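# Seat the arrow gear on the pin, aimed at the collar

## Task

Take the free gear that has a painted arrow and lower it onto the pin with the arrow face on top, pushed fully down, and turned so its arrow points at the collar's mark. It must stay that way once the robot lets go; a gear the grippers are still holding in place does not count.

## Robot and tools

ROBOT AND FRAME
Two arms, left_arm and right_arm, each with a parallel gripper. The state line reports every gripper in one scene frame. The origin is on the table top midway between the arms, +z is up, +x reaches out over the table, and left_arm sits toward +y. The names left and right refer to the arms, not to image sides. Positions are in metres and orientations are quaternions (w, x, y, z). Reported hand positions can be slightly off, more so far from the base. The bases may be tilted. Mounting plates and the metal frame behind the arms are fixed obstacles.

In each gripper's own axes the fingers point along +z and close along y. end_effector_position is the point between the pads when they are shut. Closed fingertips stick out about 19 mm past it, open ones about 6 mm. Closing pushes the tips about 13 mm farther out, so leave that much clearance above a surface.

execute_actions
The argument actions is a list of actions. Each action is a table of at most 15 rows, and each row runs for one 1/30 s step. If a table is shorter than 15 rows, its last row repeats, so one action is 0.5 s. Each row is a single list of 16 numbers, all in [-1, 1], covering both arms even when only one moves:
left dx, dy, dz, rx, ry, rz, left gripper position, left gripper speed, then the same eight for the right arm.
The first six numbers are an offset, not a pose. It is taken from that gripper's measured pose at the start of the action (for the first action of a call, the last pose reported), in the gripper's own axes. Every row refers to that same start pose, not to the row before. 1.0 means 0.6 m of travel or 180 degrees. rx, ry, rz form one rotation vector. Each step is clipped to 70 mm and 16 degrees from the measured pose, so a large offset can need several actions. After an action an arm goes on at most to its last clipped pose. An empty list only returns the state and images.
Gripper position is absolute: +1 is fully open (85 mm), 0 is about 41 mm, and the pads touch near -0.8. At -1 the fingers close until something blocks them, gripping at roughly 190 to 235 N per pad. Gripper speed sets how fast the gap changes: -1 is about 20 mm/s, 0 about 85 and +1 about 150. Zeros here are real commands, so to leave a gripper unchanged resend its previous two numbers. To hold firmly, keep position at -1. To release, send a position wider than the object. For a soft grip, open first, then close only a little past the object's width. Fingers stay put until the position number changes by 0.01 or more, but they may re-close by themselves if the object slips or is lost.

move
target is one 16-number row laid out as above. Its offsets are taken from the pose in the latest result that showed one. The gripper moves in a straight line, and both arms finish together in 0.5 to 10 s; anything left unfinished after 10 s stops short. speed is a top path speed in m/s, from 0.002 to 0.5 (default 0.25). Turning is capped at twice that value in rad/s. Paths do not avoid obstacles or the other arm, grippers can lag, stray or overshoot, and faster contact means a harder hit. blocking=false returns after 0.5 s while motion continues. Until the end is reported, other motion calls are refused, so use wait(0) or stop. The move: line gives the outcome (done, off_target, moving, held, fault), plus limits=paced (the sent pose was clipped) or limits=held (some steps were blocked, and afterwards the arm may speed up). It also gives each gripper's distance from its target.

wait: seconds from 0 to 10. Each arm keeps its last command, and a running move continues.
stop: brakes a running move. The fingers keep moving.
zoom_image: camera is one of cam_head_left, cam_head_right, cam_high, cam_low, cam_left_wrist, cam_right_wrist, each 896x504. region is [x0, y0, x1, y1] in that camera's pixels, from the top-left, at most 504 by 504.
finished_scene: scene is an integer (1 or 2). It ends the scene for good once the last command has been held, and reports success.

READING RESULTS
Hand target lines show where the controller is steering each gripper. A pose unreachable line means the clearance check changed or blocked that arm's command. HELD next to an arm in the step readings means part of its row was held back. position_measured_pct is about 50 - 50 x position, so 0 means fully open. If it stops below about 90 short of the request, the fingers hold or touch something. Near 90 or above, the pads have met on nothing or on something very thin.

SAFETY
Load limits are 49.1 N m (waist, shoulder, upper arm roll, elbow) and 30.9 N m (forearm roll, wrist pitch, wrist roll), and a held object's weight counts. Reaching a limit freezes that arm for 10 s and drops the rest of the call. Holding loads heats the motors: MOTOR HOT appears from 60 °C, and at 75 °C an OVER-TEMPERATURE FAULT lets the arm sag. Never let the arms collide or push on each other, and do not knock or place anything off the table. Avoid drops, slips, slams and hard pressing. An arm stopped against an object usually keeps pushing until it gets a new command. To keep an arm still, send the offset back to its wanted pose in a reply's first call, then zeros after that. Loose objects may occasionally get a small push from outside.

Each tool is called after "Call:" as name(argument=value, ...) on one line, values as JSON.

## Session

I'll start by looking at the current state of the scene.

Call:
execute_actions(actions=[])

Scene clock: 0.00 s.
left_arm: end_effector_position=(+0.3816, +0.5230, +0.2596) position_measured_pct=0.0 end_effector_quat_wxyz=(+0.257, -0.069, +0.964, +0.020) | right_arm: end_effector_position=(+0.3479, -0.8161, +0.1778) position_measured_pct=0.0 end_effector_quat_wxyz=(+0.440, +0.197, +0.785, -0.389)
Joint positions: left_arm=[-0.478  0.579 -0.071  2.18  -0.253 -0.247  1.228] | right_arm=[ 0.711  1.32   0.713  1.894 -0.206 -1.387  1.481]
Joint velocities: left_arm=[ 0.    -0.     0.001  0.     0.001 -0.001  0.   ] | right_arm=[ 0.     0.001  0.    -0.001 -0.     0.     0.001]
Hand target (left_arm): +0.382, +0.523, +0.260; +0.257, -0.069, +0.964, +0.020
Hand target (right_arm): +0.348, -0.816, +0.178; +0.440, +0.197, +0.785, -0.389

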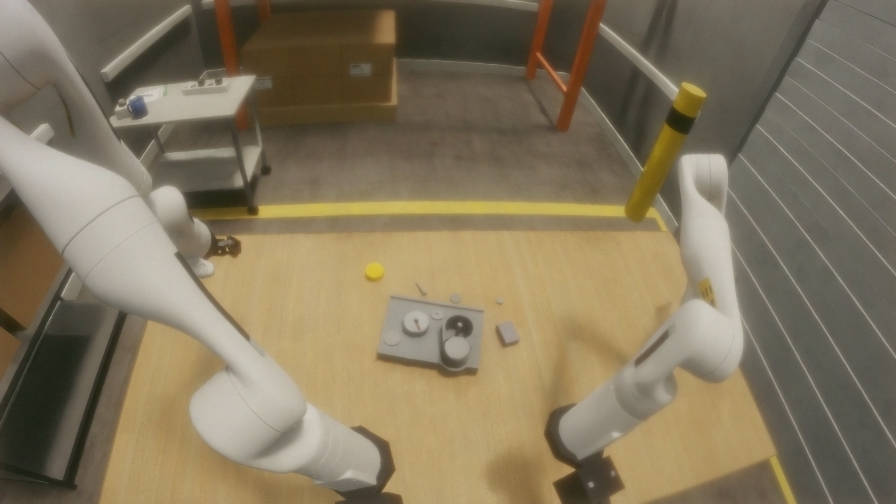

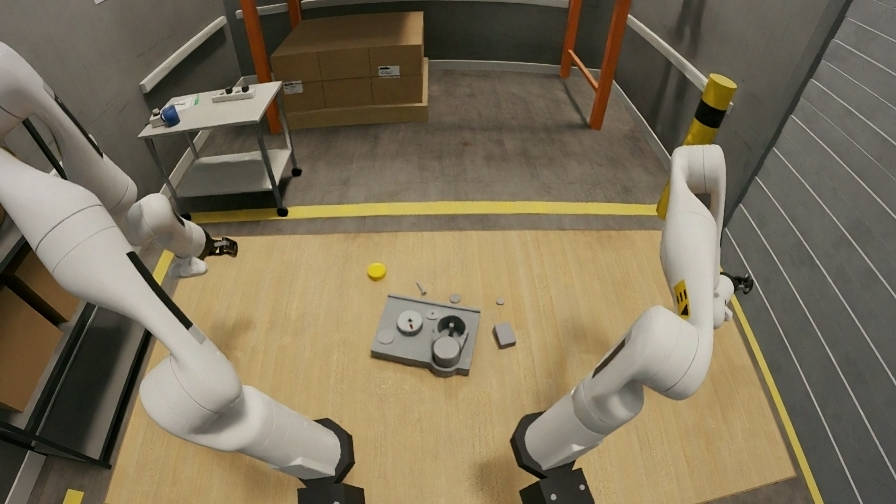

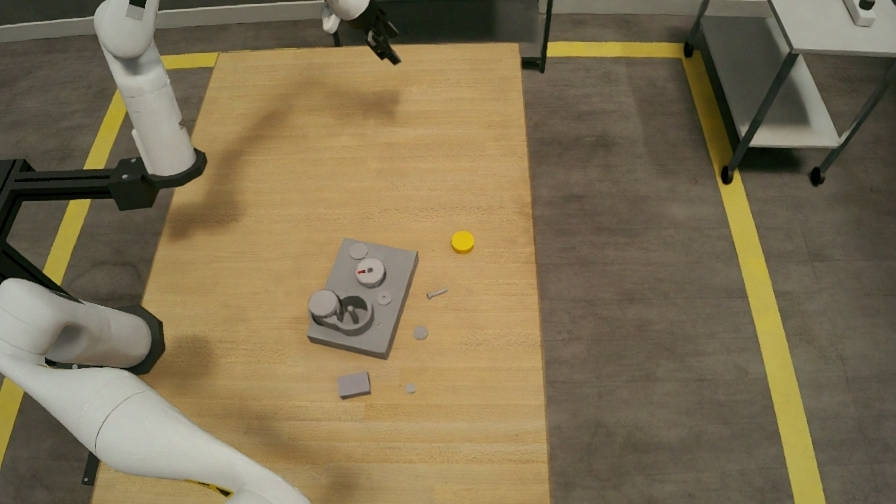

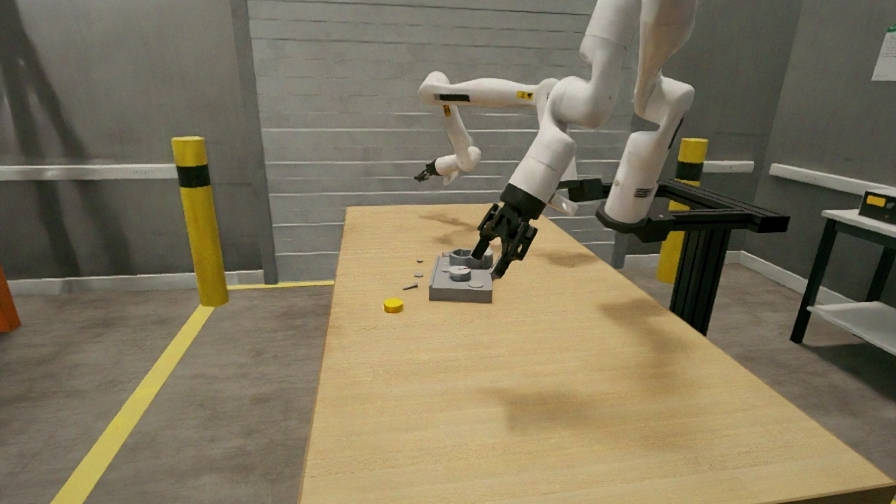

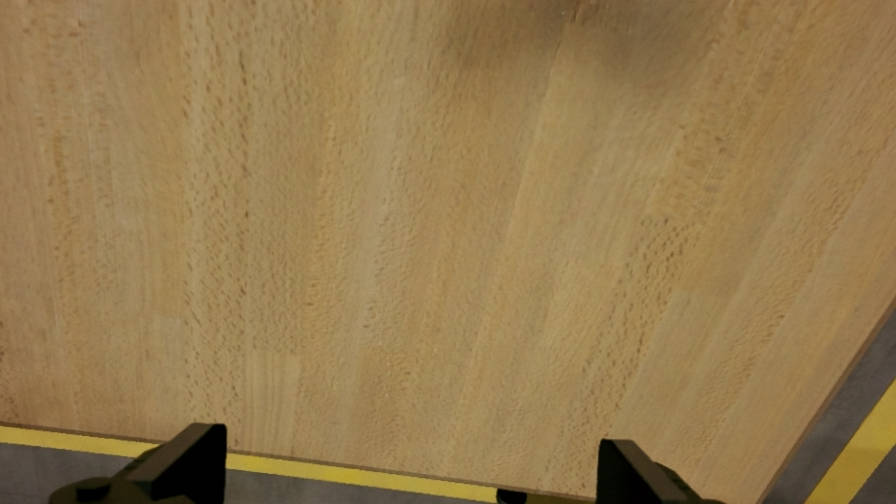

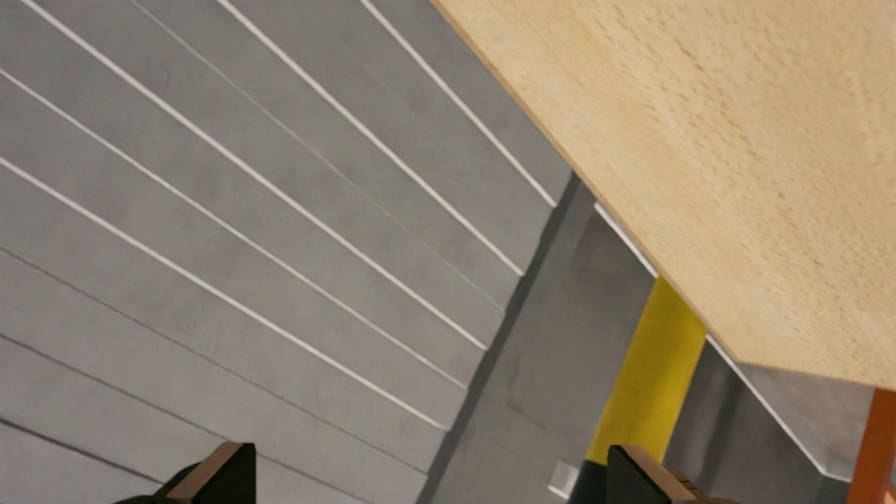

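Call:
zoom_image(camera="cam_high", region=[290, 220, 490, 410])

Call:
zoom_image(camera="cam_head_left", region=[360, 250, 530, 390])

Call:
zoom_image(camera="cam_head_right", region=[360, 250, 530, 390])

Call:
zoom_image(camera="cam_low", region=[370, 220, 560, 330])

Region (290, 220, 490, 410) of cam_high's 896x504 image, scaled by 2.520, with more detail than that image has; it fills the top 479 rows of this view, and the rest is white.

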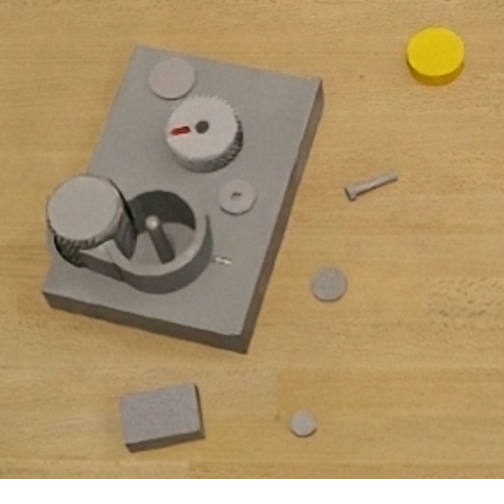

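Region (360, 250, 530, 390) of cam_head_left's 896x504 image, scaled by 2.965, with more detail than that image has; it fills the top 415 rows of this view, and the rest is white.

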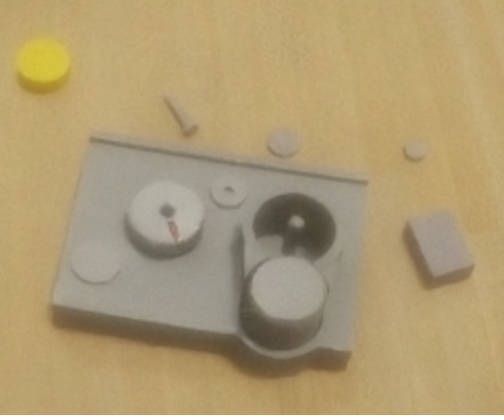

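Region (360, 250, 530, 390) of cam_head_right's 896x504 image, scaled by 2.965, with more detail than that image has; it fills the top 415 rows of this view, and the rest is white.

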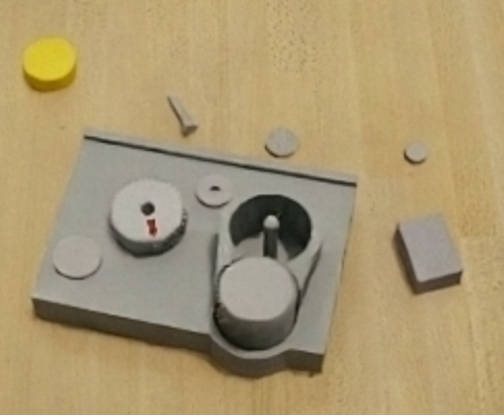

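Region (370, 220, 560, 330) of cam_low's 896x504 image, scaled by 2.653, with more detail than that image has; it fills the top 292 rows of this view, and the rest is white.

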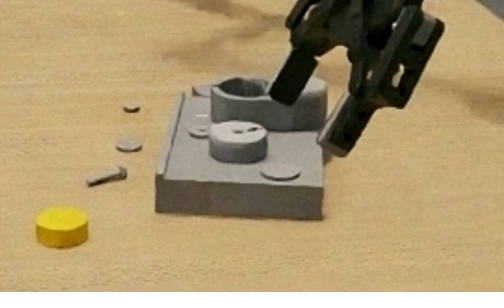

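Call:
zoom_image(camera="cam_high", region=[300, 280, 400, 350])

Call:
zoom_image(camera="cam_high", region=[335, 235, 415, 310])

Call:
zoom_image(camera="cam_head_right", region=[415, 300, 495, 380])

Region (300, 280, 400, 350) of cam_high's 896x504 image, scaled by 5.040, with more detail than that image has; it fills the top 353 rows of this view, and the rest is white.

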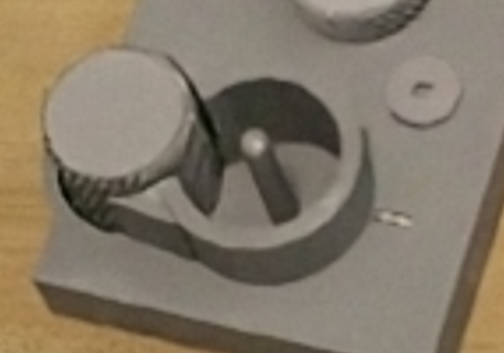

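Region (335, 235, 415, 310) of cam_high's 896x504 image, scaled by 6.300, with more detail than that image has; it fills the top 472 rows of this view, and the rest is white.

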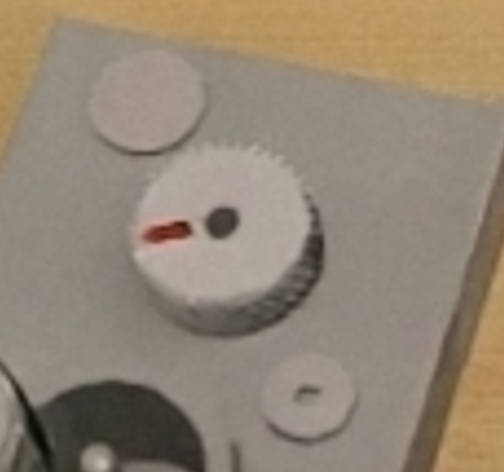

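Region (415, 300, 495, 380) of cam_head_right's 896x504 image, scaled by 6.300, with more detail than that image has.

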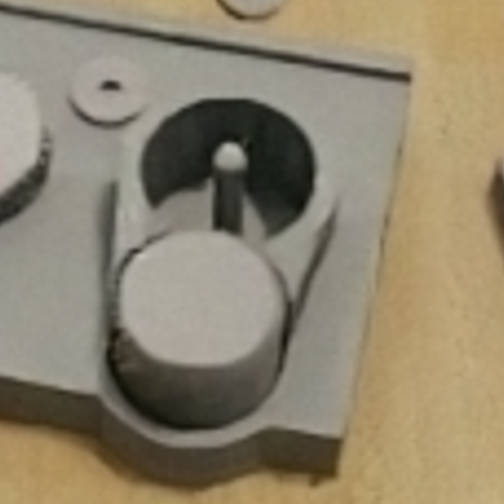

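Call:
move(target=[0.01235, -0.82217, -0.08772, 0.01289, 0.16558, 0.04446, 1, 0, 0, 0, 0, 0, 0, 0, 1, 0], speed=0.3)

Scene clock: 17.30 s.
left_arm: end_effector_position=(+0.4201, +0.0282, +0.3033) position_measured_pct=0.0 end_effector_quat_wxyz=(+0.002, +0.001, +1.000, -0.002) | right_arm: end_effector_position=(+0.3479, -0.8161, +0.1778) position_measured_pct=0.0 end_effector_quat_wxyz=(+0.440, +0.197, +0.785, -0.389)
Joint positions: left_arm=[ 0.936  1.063 -0.582  1.445  0.291  0.901  1.813] | right_arm=[ 0.711  1.32   0.713  1.894 -0.206 -1.387  1.481]
Joint velocities: left_arm=[-0.003  0.013 -0.001 -0.01  -0.     0.009  0.003] | right_arm=[-0.    -0.     0.001  0.     0.     0.002  0.   ]
Hand target (left_arm): +0.420, +0.028, +0.303; +0.002, +0.001, +1.000, -0.002
Hand target (right_arm): +0.348, -0.816, +0.178; +0.440, +0.197, +0.785, -0.389
Off the commanded pose (left_arm): 0.003 m, 0 deg.
Off the commanded pose (right_arm): 0.000 m, 0 deg.
move: done

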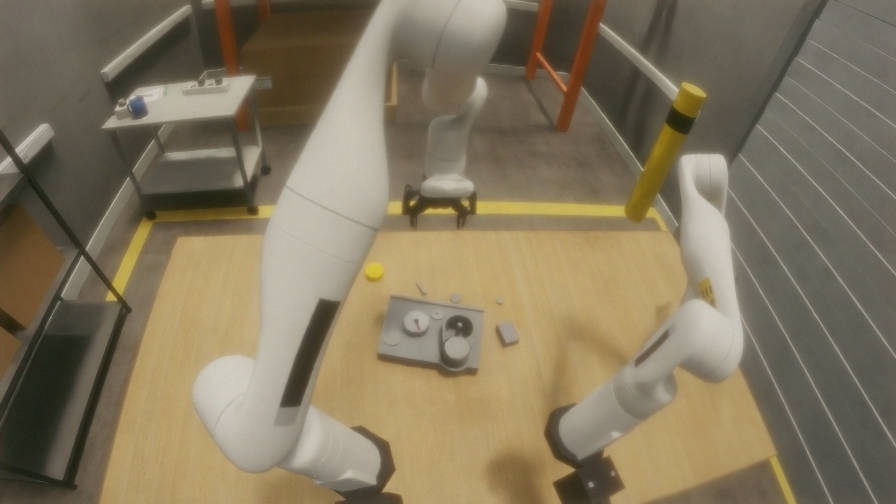

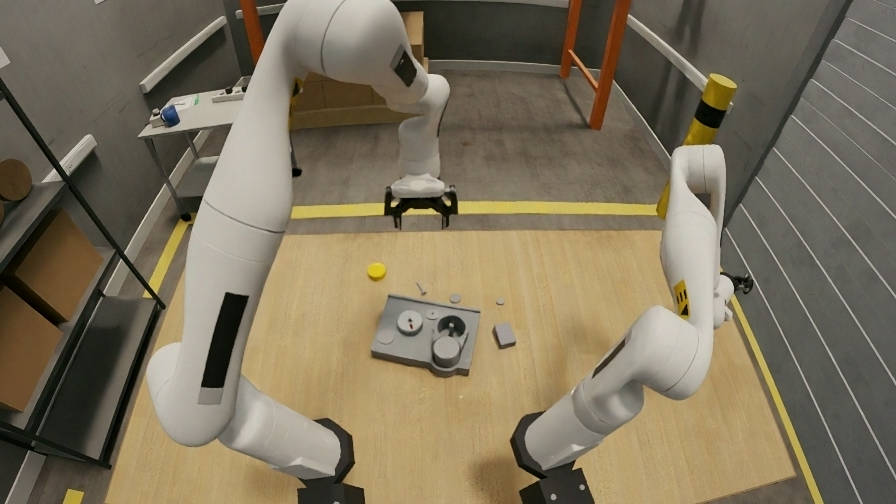

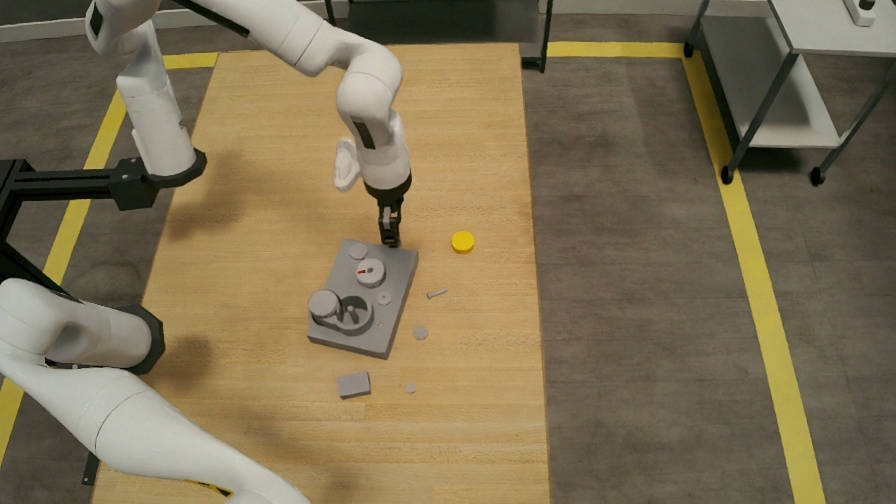

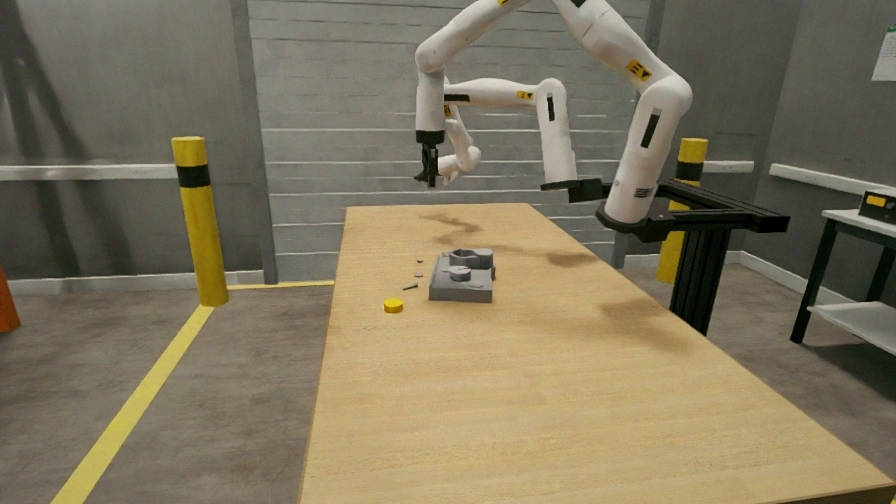

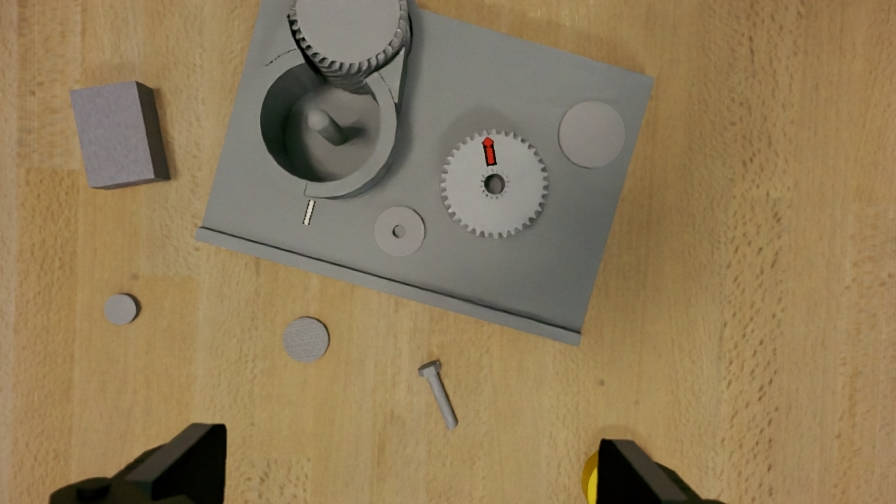

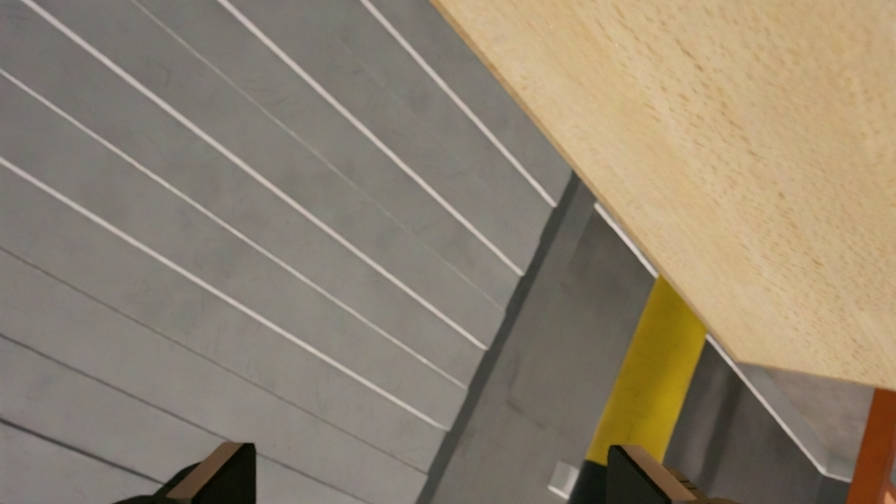

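Call:
zoom_image(camera="cam_left_wrist", region=[220, 0, 460, 240])

Call:
zoom_image(camera="cam_left_wrist", region=[420, 110, 570, 260])

Call:
zoom_image(camera="cam_low", region=[410, 230, 520, 310])

Region (220, 0, 460, 240) of cam_left_wrist's 896x504 image, scaled by 2.100.

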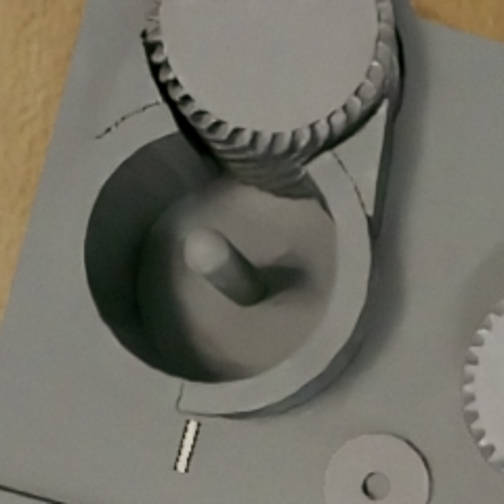

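Region (420, 110, 570, 260) of cam_left_wrist's 896x504 image, scaled by 3.360.

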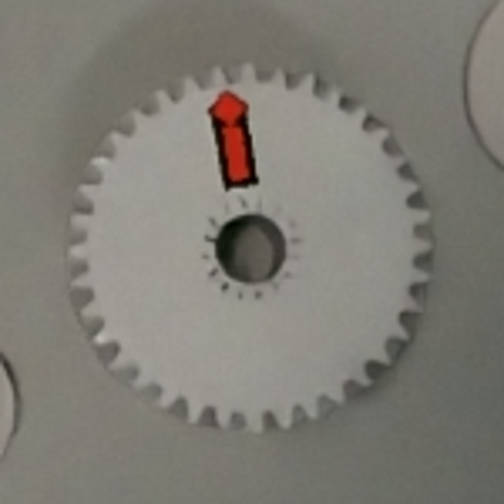

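Region (410, 230, 520, 310) of cam_low's 896x504 image, scaled by 4.582, with more detail than that image has; it fills the top 367 rows of this view, and the rest is white.

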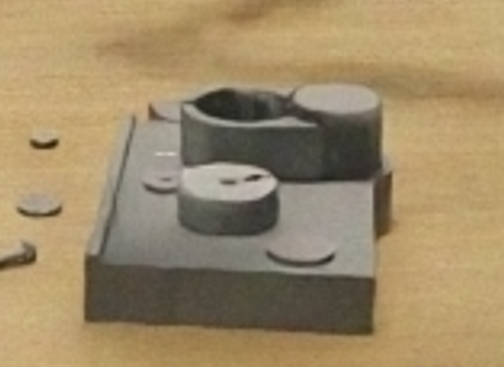

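Call:
move(target=[0.1, -0.08, 0.17, 0, 0, 0, 1, 0, 0, 0, 0, 0, 0, 0, 1, 0], speed=0.25)

Scene clock: 30.23 s.
left_arm: end_effector_position=(+0.3605, -0.0207, +0.2015) position_measured_pct=0.0 end_effector_quat_wxyz=(+0.002, +0.001, +1.000, -0.002) | right_arm: end_effector_position=(+0.3479, -0.8161, +0.1778) position_measured_pct=0.0 end_effector_quat_wxyz=(+0.440, +0.197, +0.785, -0.389)
Joint positions: left_arm=[ 1.004  1.22  -0.5    1.571  0.384  0.645  1.862] | right_arm=[ 0.711  1.32   0.713  1.894 -0.206 -1.387  1.481]
Joint velocities: left_arm=[ 0.001  0.005  0.002 -0.    -0.001 -0.003  0.001] | right_arm=[-0.001  0.001  0.     0.     0.     0.001 -0.001]
Hand target (left_arm): +0.360, -0.021, +0.201; +0.002, +0.001, +1.000, -0.002
Hand target (right_arm): +0.348, -0.816, +0.178; +0.440, +0.197, +0.785, -0.389
Off the commanded pose (left_arm): 0.001 m, 0 deg.
Off the commanded pose (right_arm): 0.000 m, 0 deg.
move: done

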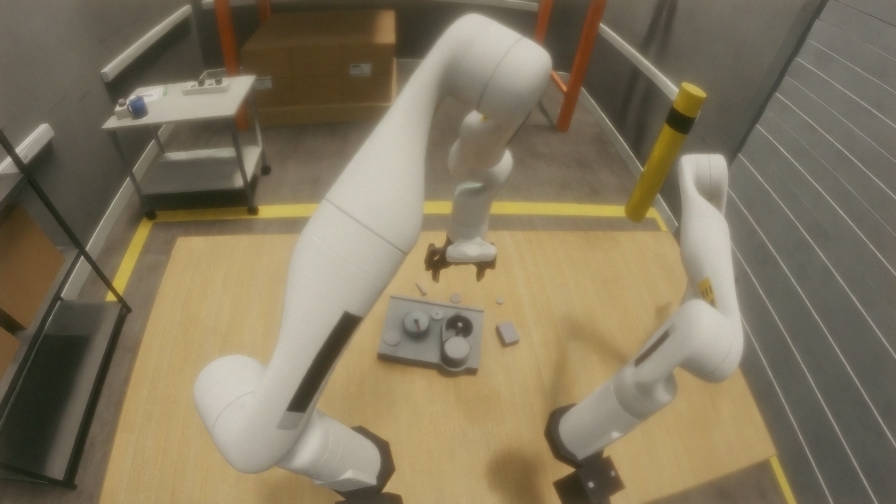

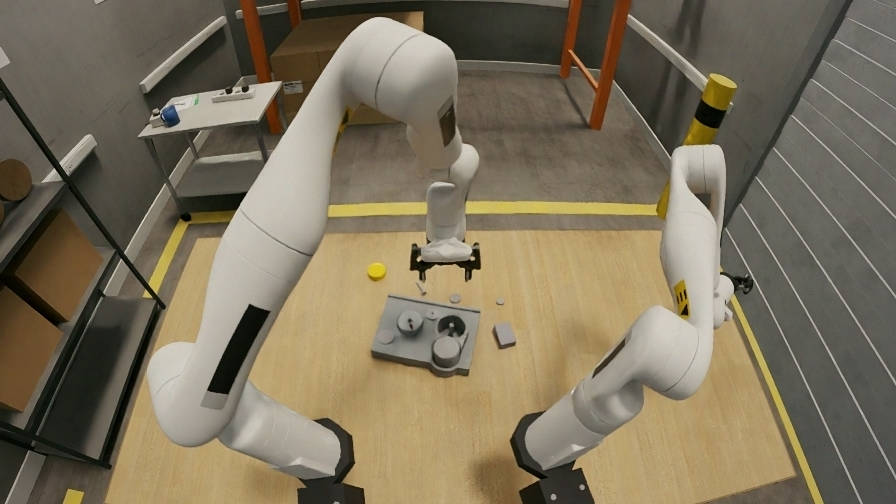

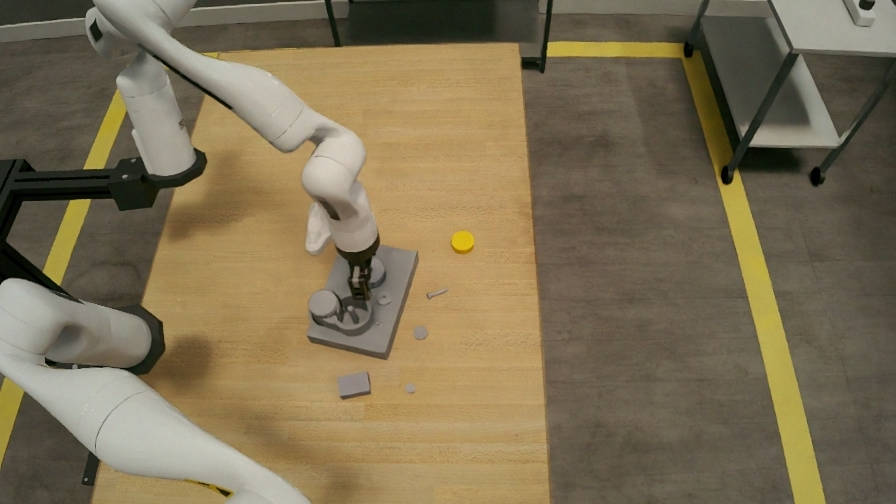

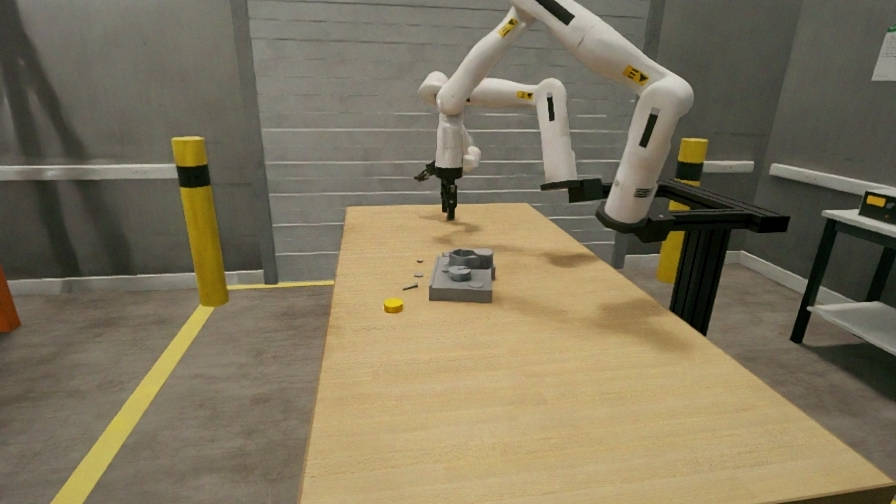

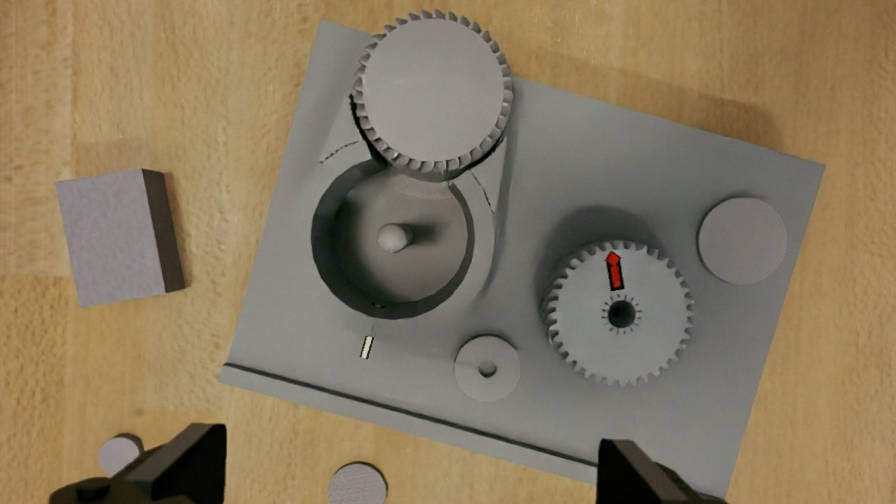

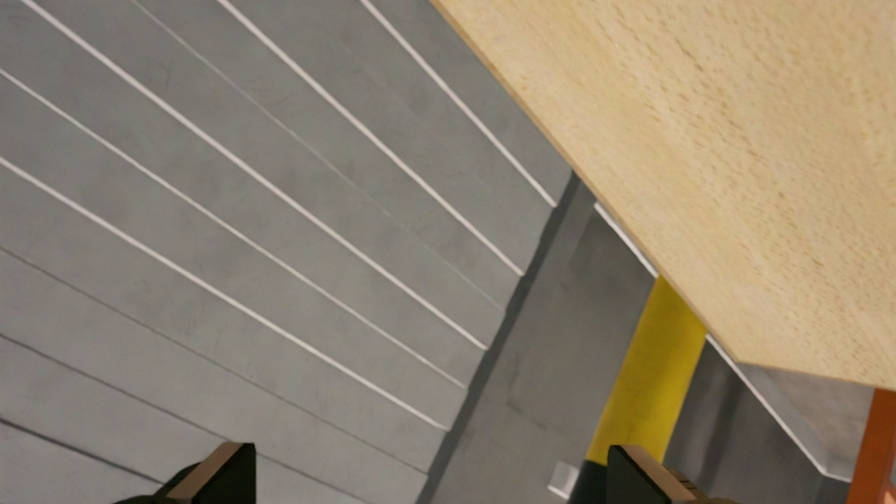

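Call:
zoom_image(camera="cam_left_wrist", region=[280, 130, 520, 370])

Call:
zoom_image(camera="cam_left_wrist", region=[330, 0, 530, 200])

Call:
zoom_image(camera="cam_left_wrist", region=[530, 225, 710, 405])

Region (280, 130, 520, 370) of cam_left_wrist's 896x504 image, scaled by 2.100.

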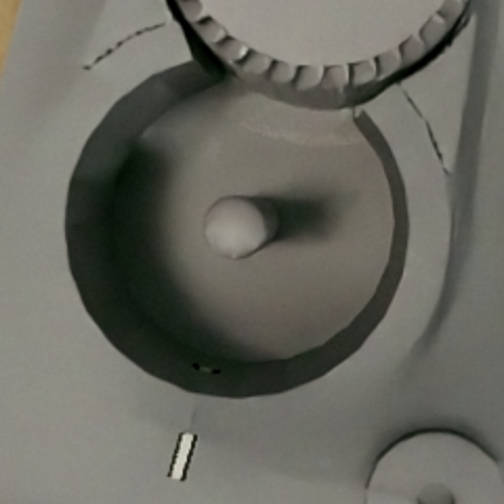

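Region (330, 0, 530, 200) of cam_left_wrist's 896x504 image, scaled by 2.520.

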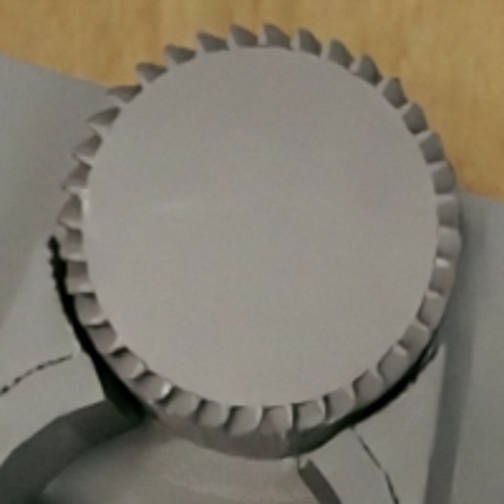

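Region (530, 225, 710, 405) of cam_left_wrist's 896x504 image, scaled by 2.800.

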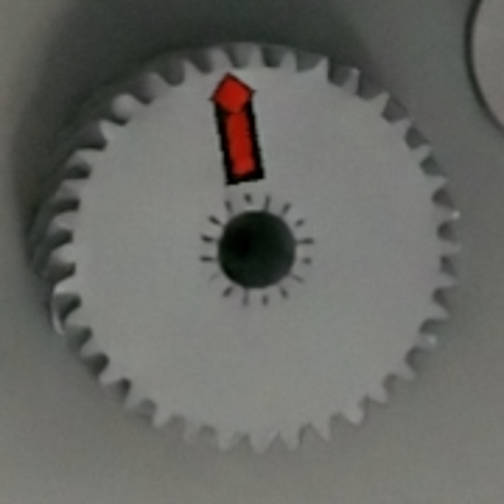

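Call:
move(target=[0.03867, 0.13883, 0.11917, 0, 0, 0, 1, 0, 0.19388, 0.60257, -0.86267, -0.2212, 0.7964, 0.4116, 1, 0], speed=0.35)

Scene clock: 94.97 s.
left_arm: end_effector_position=(+0.3378, +0.0624, +0.1291) position_measured_pct=0.0 end_effector_quat_wxyz=(+0.002, +0.001, +1.000, -0.002) | right_arm: end_effector_position=(+0.2436, -0.1908, +0.0826) position_measured_pct=0.0 end_effector_quat_wxyz=(-0.399, +0.597, +0.479, +0.505)
Joint positions: left_arm=[ 0.818  1.254 -0.409  1.789  0.399  0.327  1.688] | right_arm=[ 1.529  1.6   -0.529  1.695 -0.231  0.778  1.209]
Joint velocities: left_arm=[-0.    -0.    -0.     0.    -0.    -0.001 -0.   ] | right_arm=[ 0.001  0.009  0.001 -0.003 -0.002  0.003  0.002]
Hand target (left_arm): +0.338, +0.062, +0.129; +0.002, +0.001, +1.000, -0.002
Hand target (right_arm): +0.244, -0.191, +0.083; -0.400, +0.597, +0.479, +0.505
Off the commanded pose (left_arm): 0.000 m, 0 deg.
Off the commanded pose (right_arm): 0.002 m, 0 deg.
move: done

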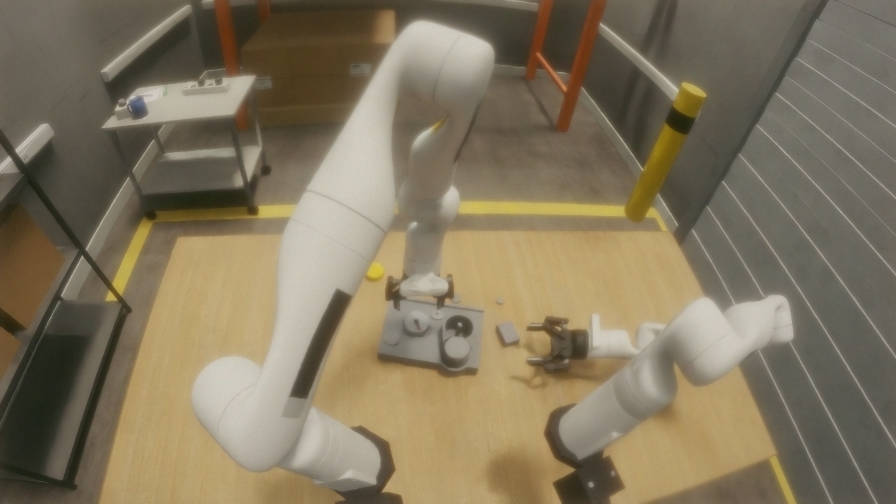

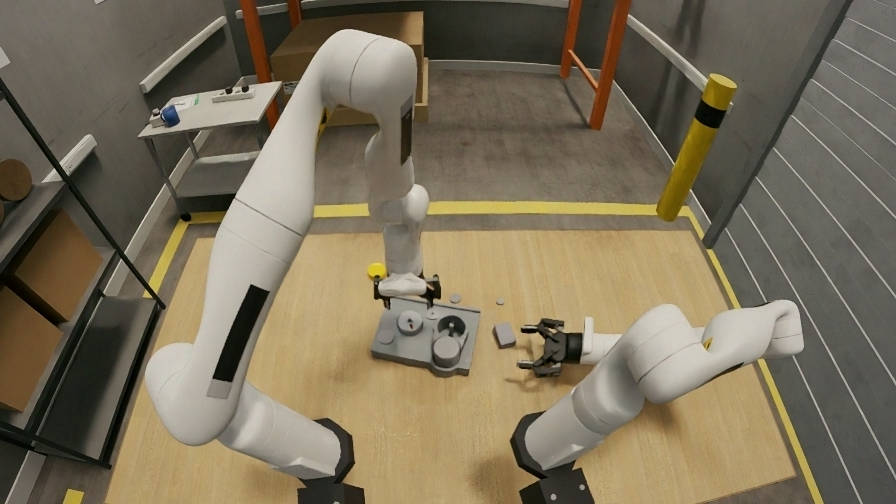

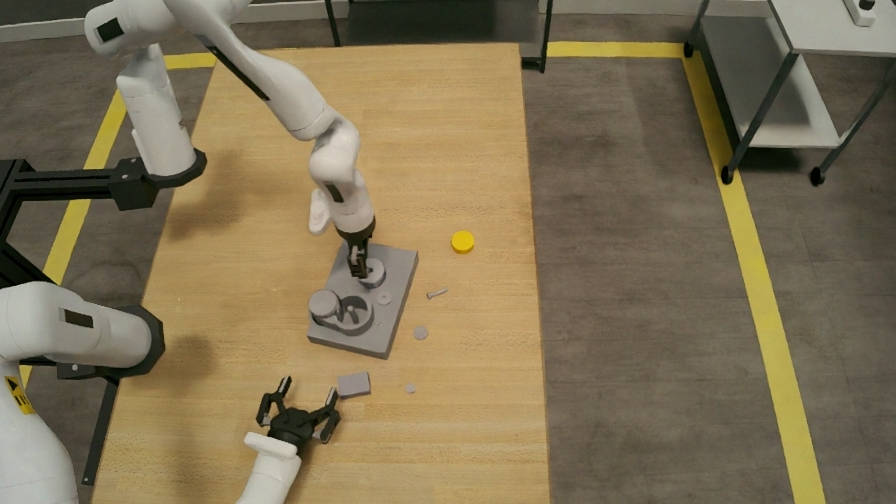

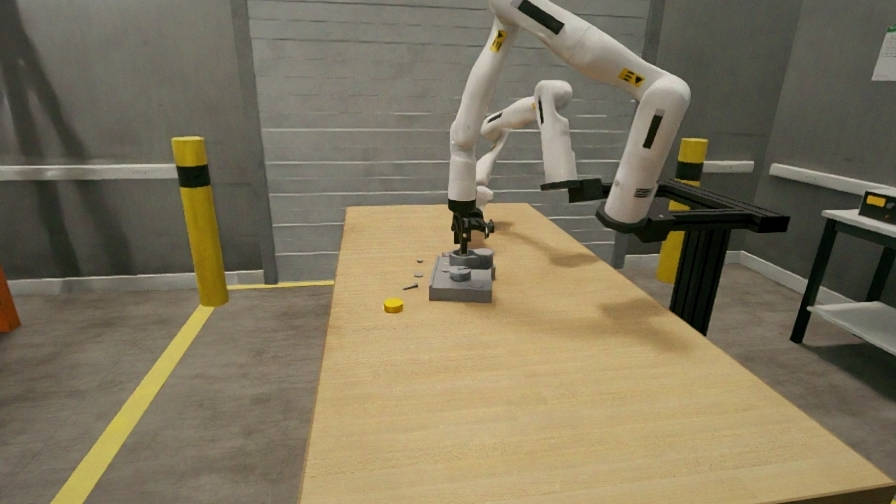

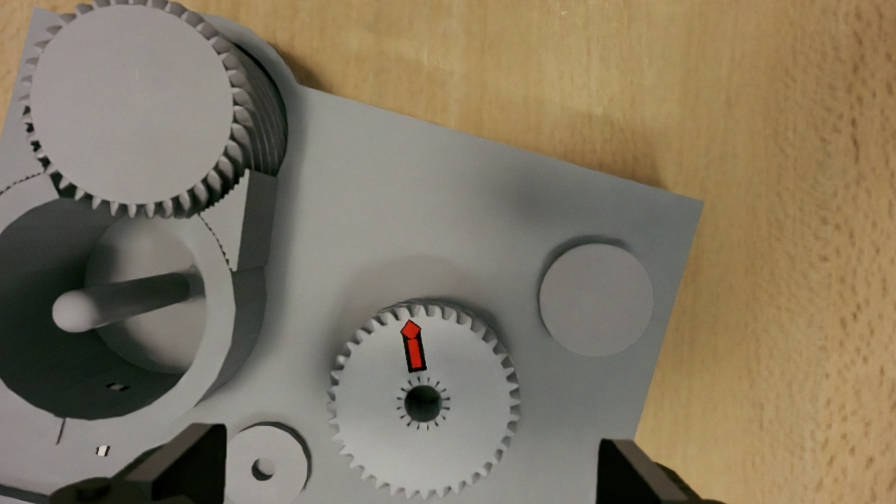

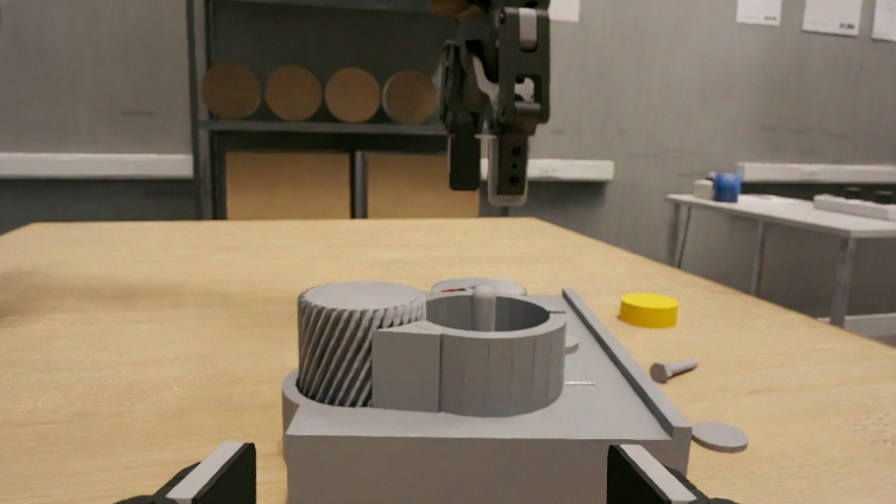

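Call:
zoom_image(camera="cam_right_wrist", region=[280, 270, 450, 430])

Call:
zoom_image(camera="cam_right_wrist", region=[400, 260, 620, 440])

Call:
zoom_image(camera="cam_left_wrist", region=[0, 0, 320, 280])

Call:
zoom_image(camera="cam_left_wrist", region=[315, 290, 535, 504])

Region (280, 270, 450, 430) of cam_right_wrist's 896x504 image, scaled by 2.965; it fills the top 474 rows of this view, and the rest is white.

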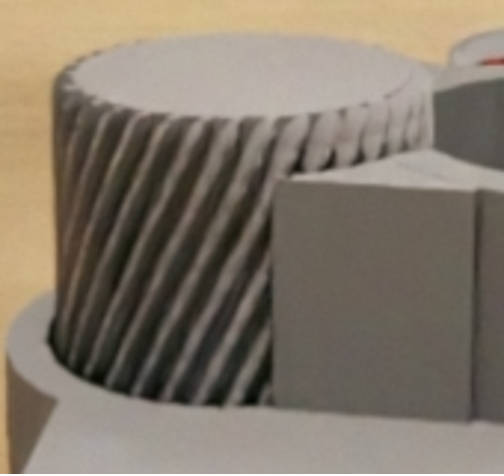

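Region (400, 260, 620, 440) of cam_right_wrist's 896x504 image, scaled by 2.291; it fills the top 412 rows of this view, and the rest is white.

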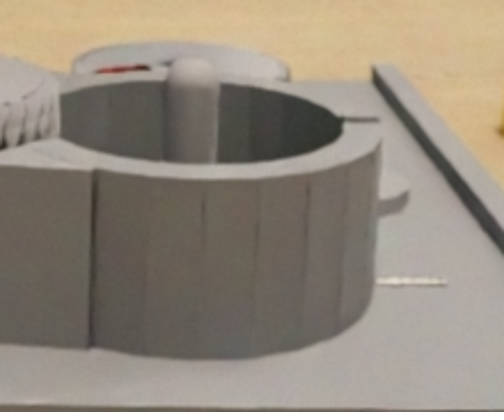

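Region (0, 0, 320, 280) of cam_left_wrist's 896x504 image, scaled by 1.575; it fills the top 441 rows of this view, and the rest is white.

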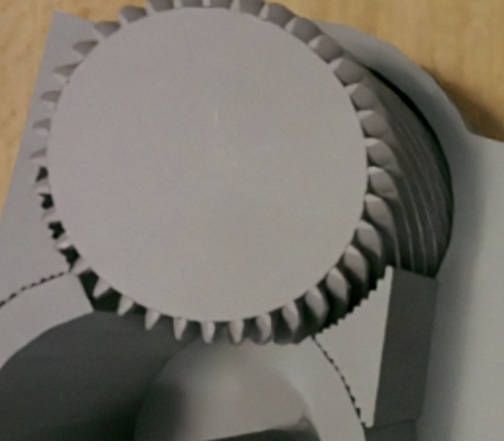

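Region (315, 290, 535, 504) of cam_left_wrist's 896x504 image, scaled by 2.291; it fills the top 490 rows of this view, and the rest is white.

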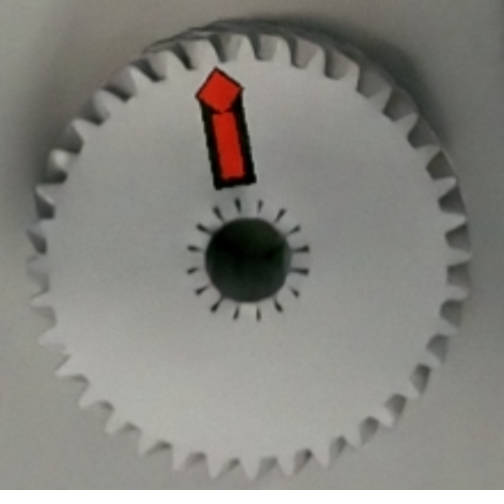

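Call:
zoom_image(camera="cam_right_wrist", region=[320, 300, 400, 415])

Call:
zoom_image(camera="cam_right_wrist", region=[290, 275, 440, 345])

Region (320, 300, 400, 415) of cam_right_wrist's 896x504 image, scaled by 4.383; it fills the left 351 columns of this view, and the rest is white.

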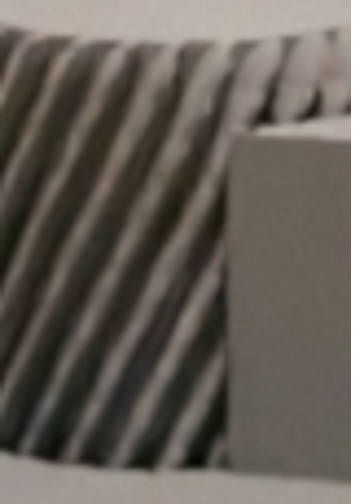

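Region (290, 275, 440, 345) of cam_right_wrist's 896x504 image, scaled by 3.360; it fills the top 235 rows of this view, and the rest is white.

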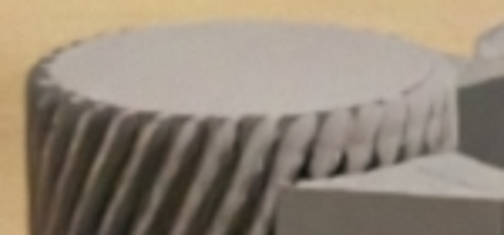

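Call:
zoom_image(camera="cam_right_wrist", region=[345, 300, 385, 360])

Call:
zoom_image(camera="cam_right_wrist", region=[345, 355, 385, 415])

Region (345, 300, 385, 360) of cam_right_wrist's 896x504 image, scaled by 8.400.

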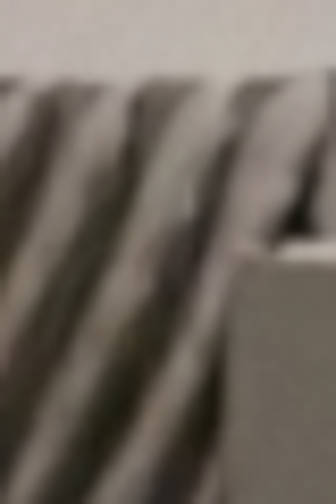

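Region (345, 355, 385, 415) of cam_right_wrist's 896x504 image, scaled by 8.400.

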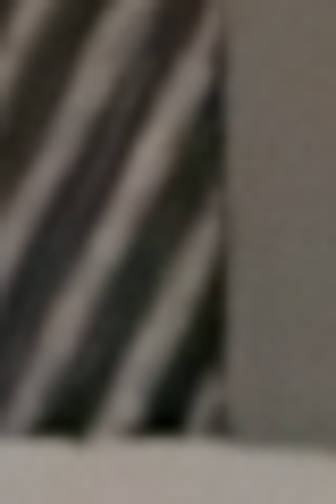

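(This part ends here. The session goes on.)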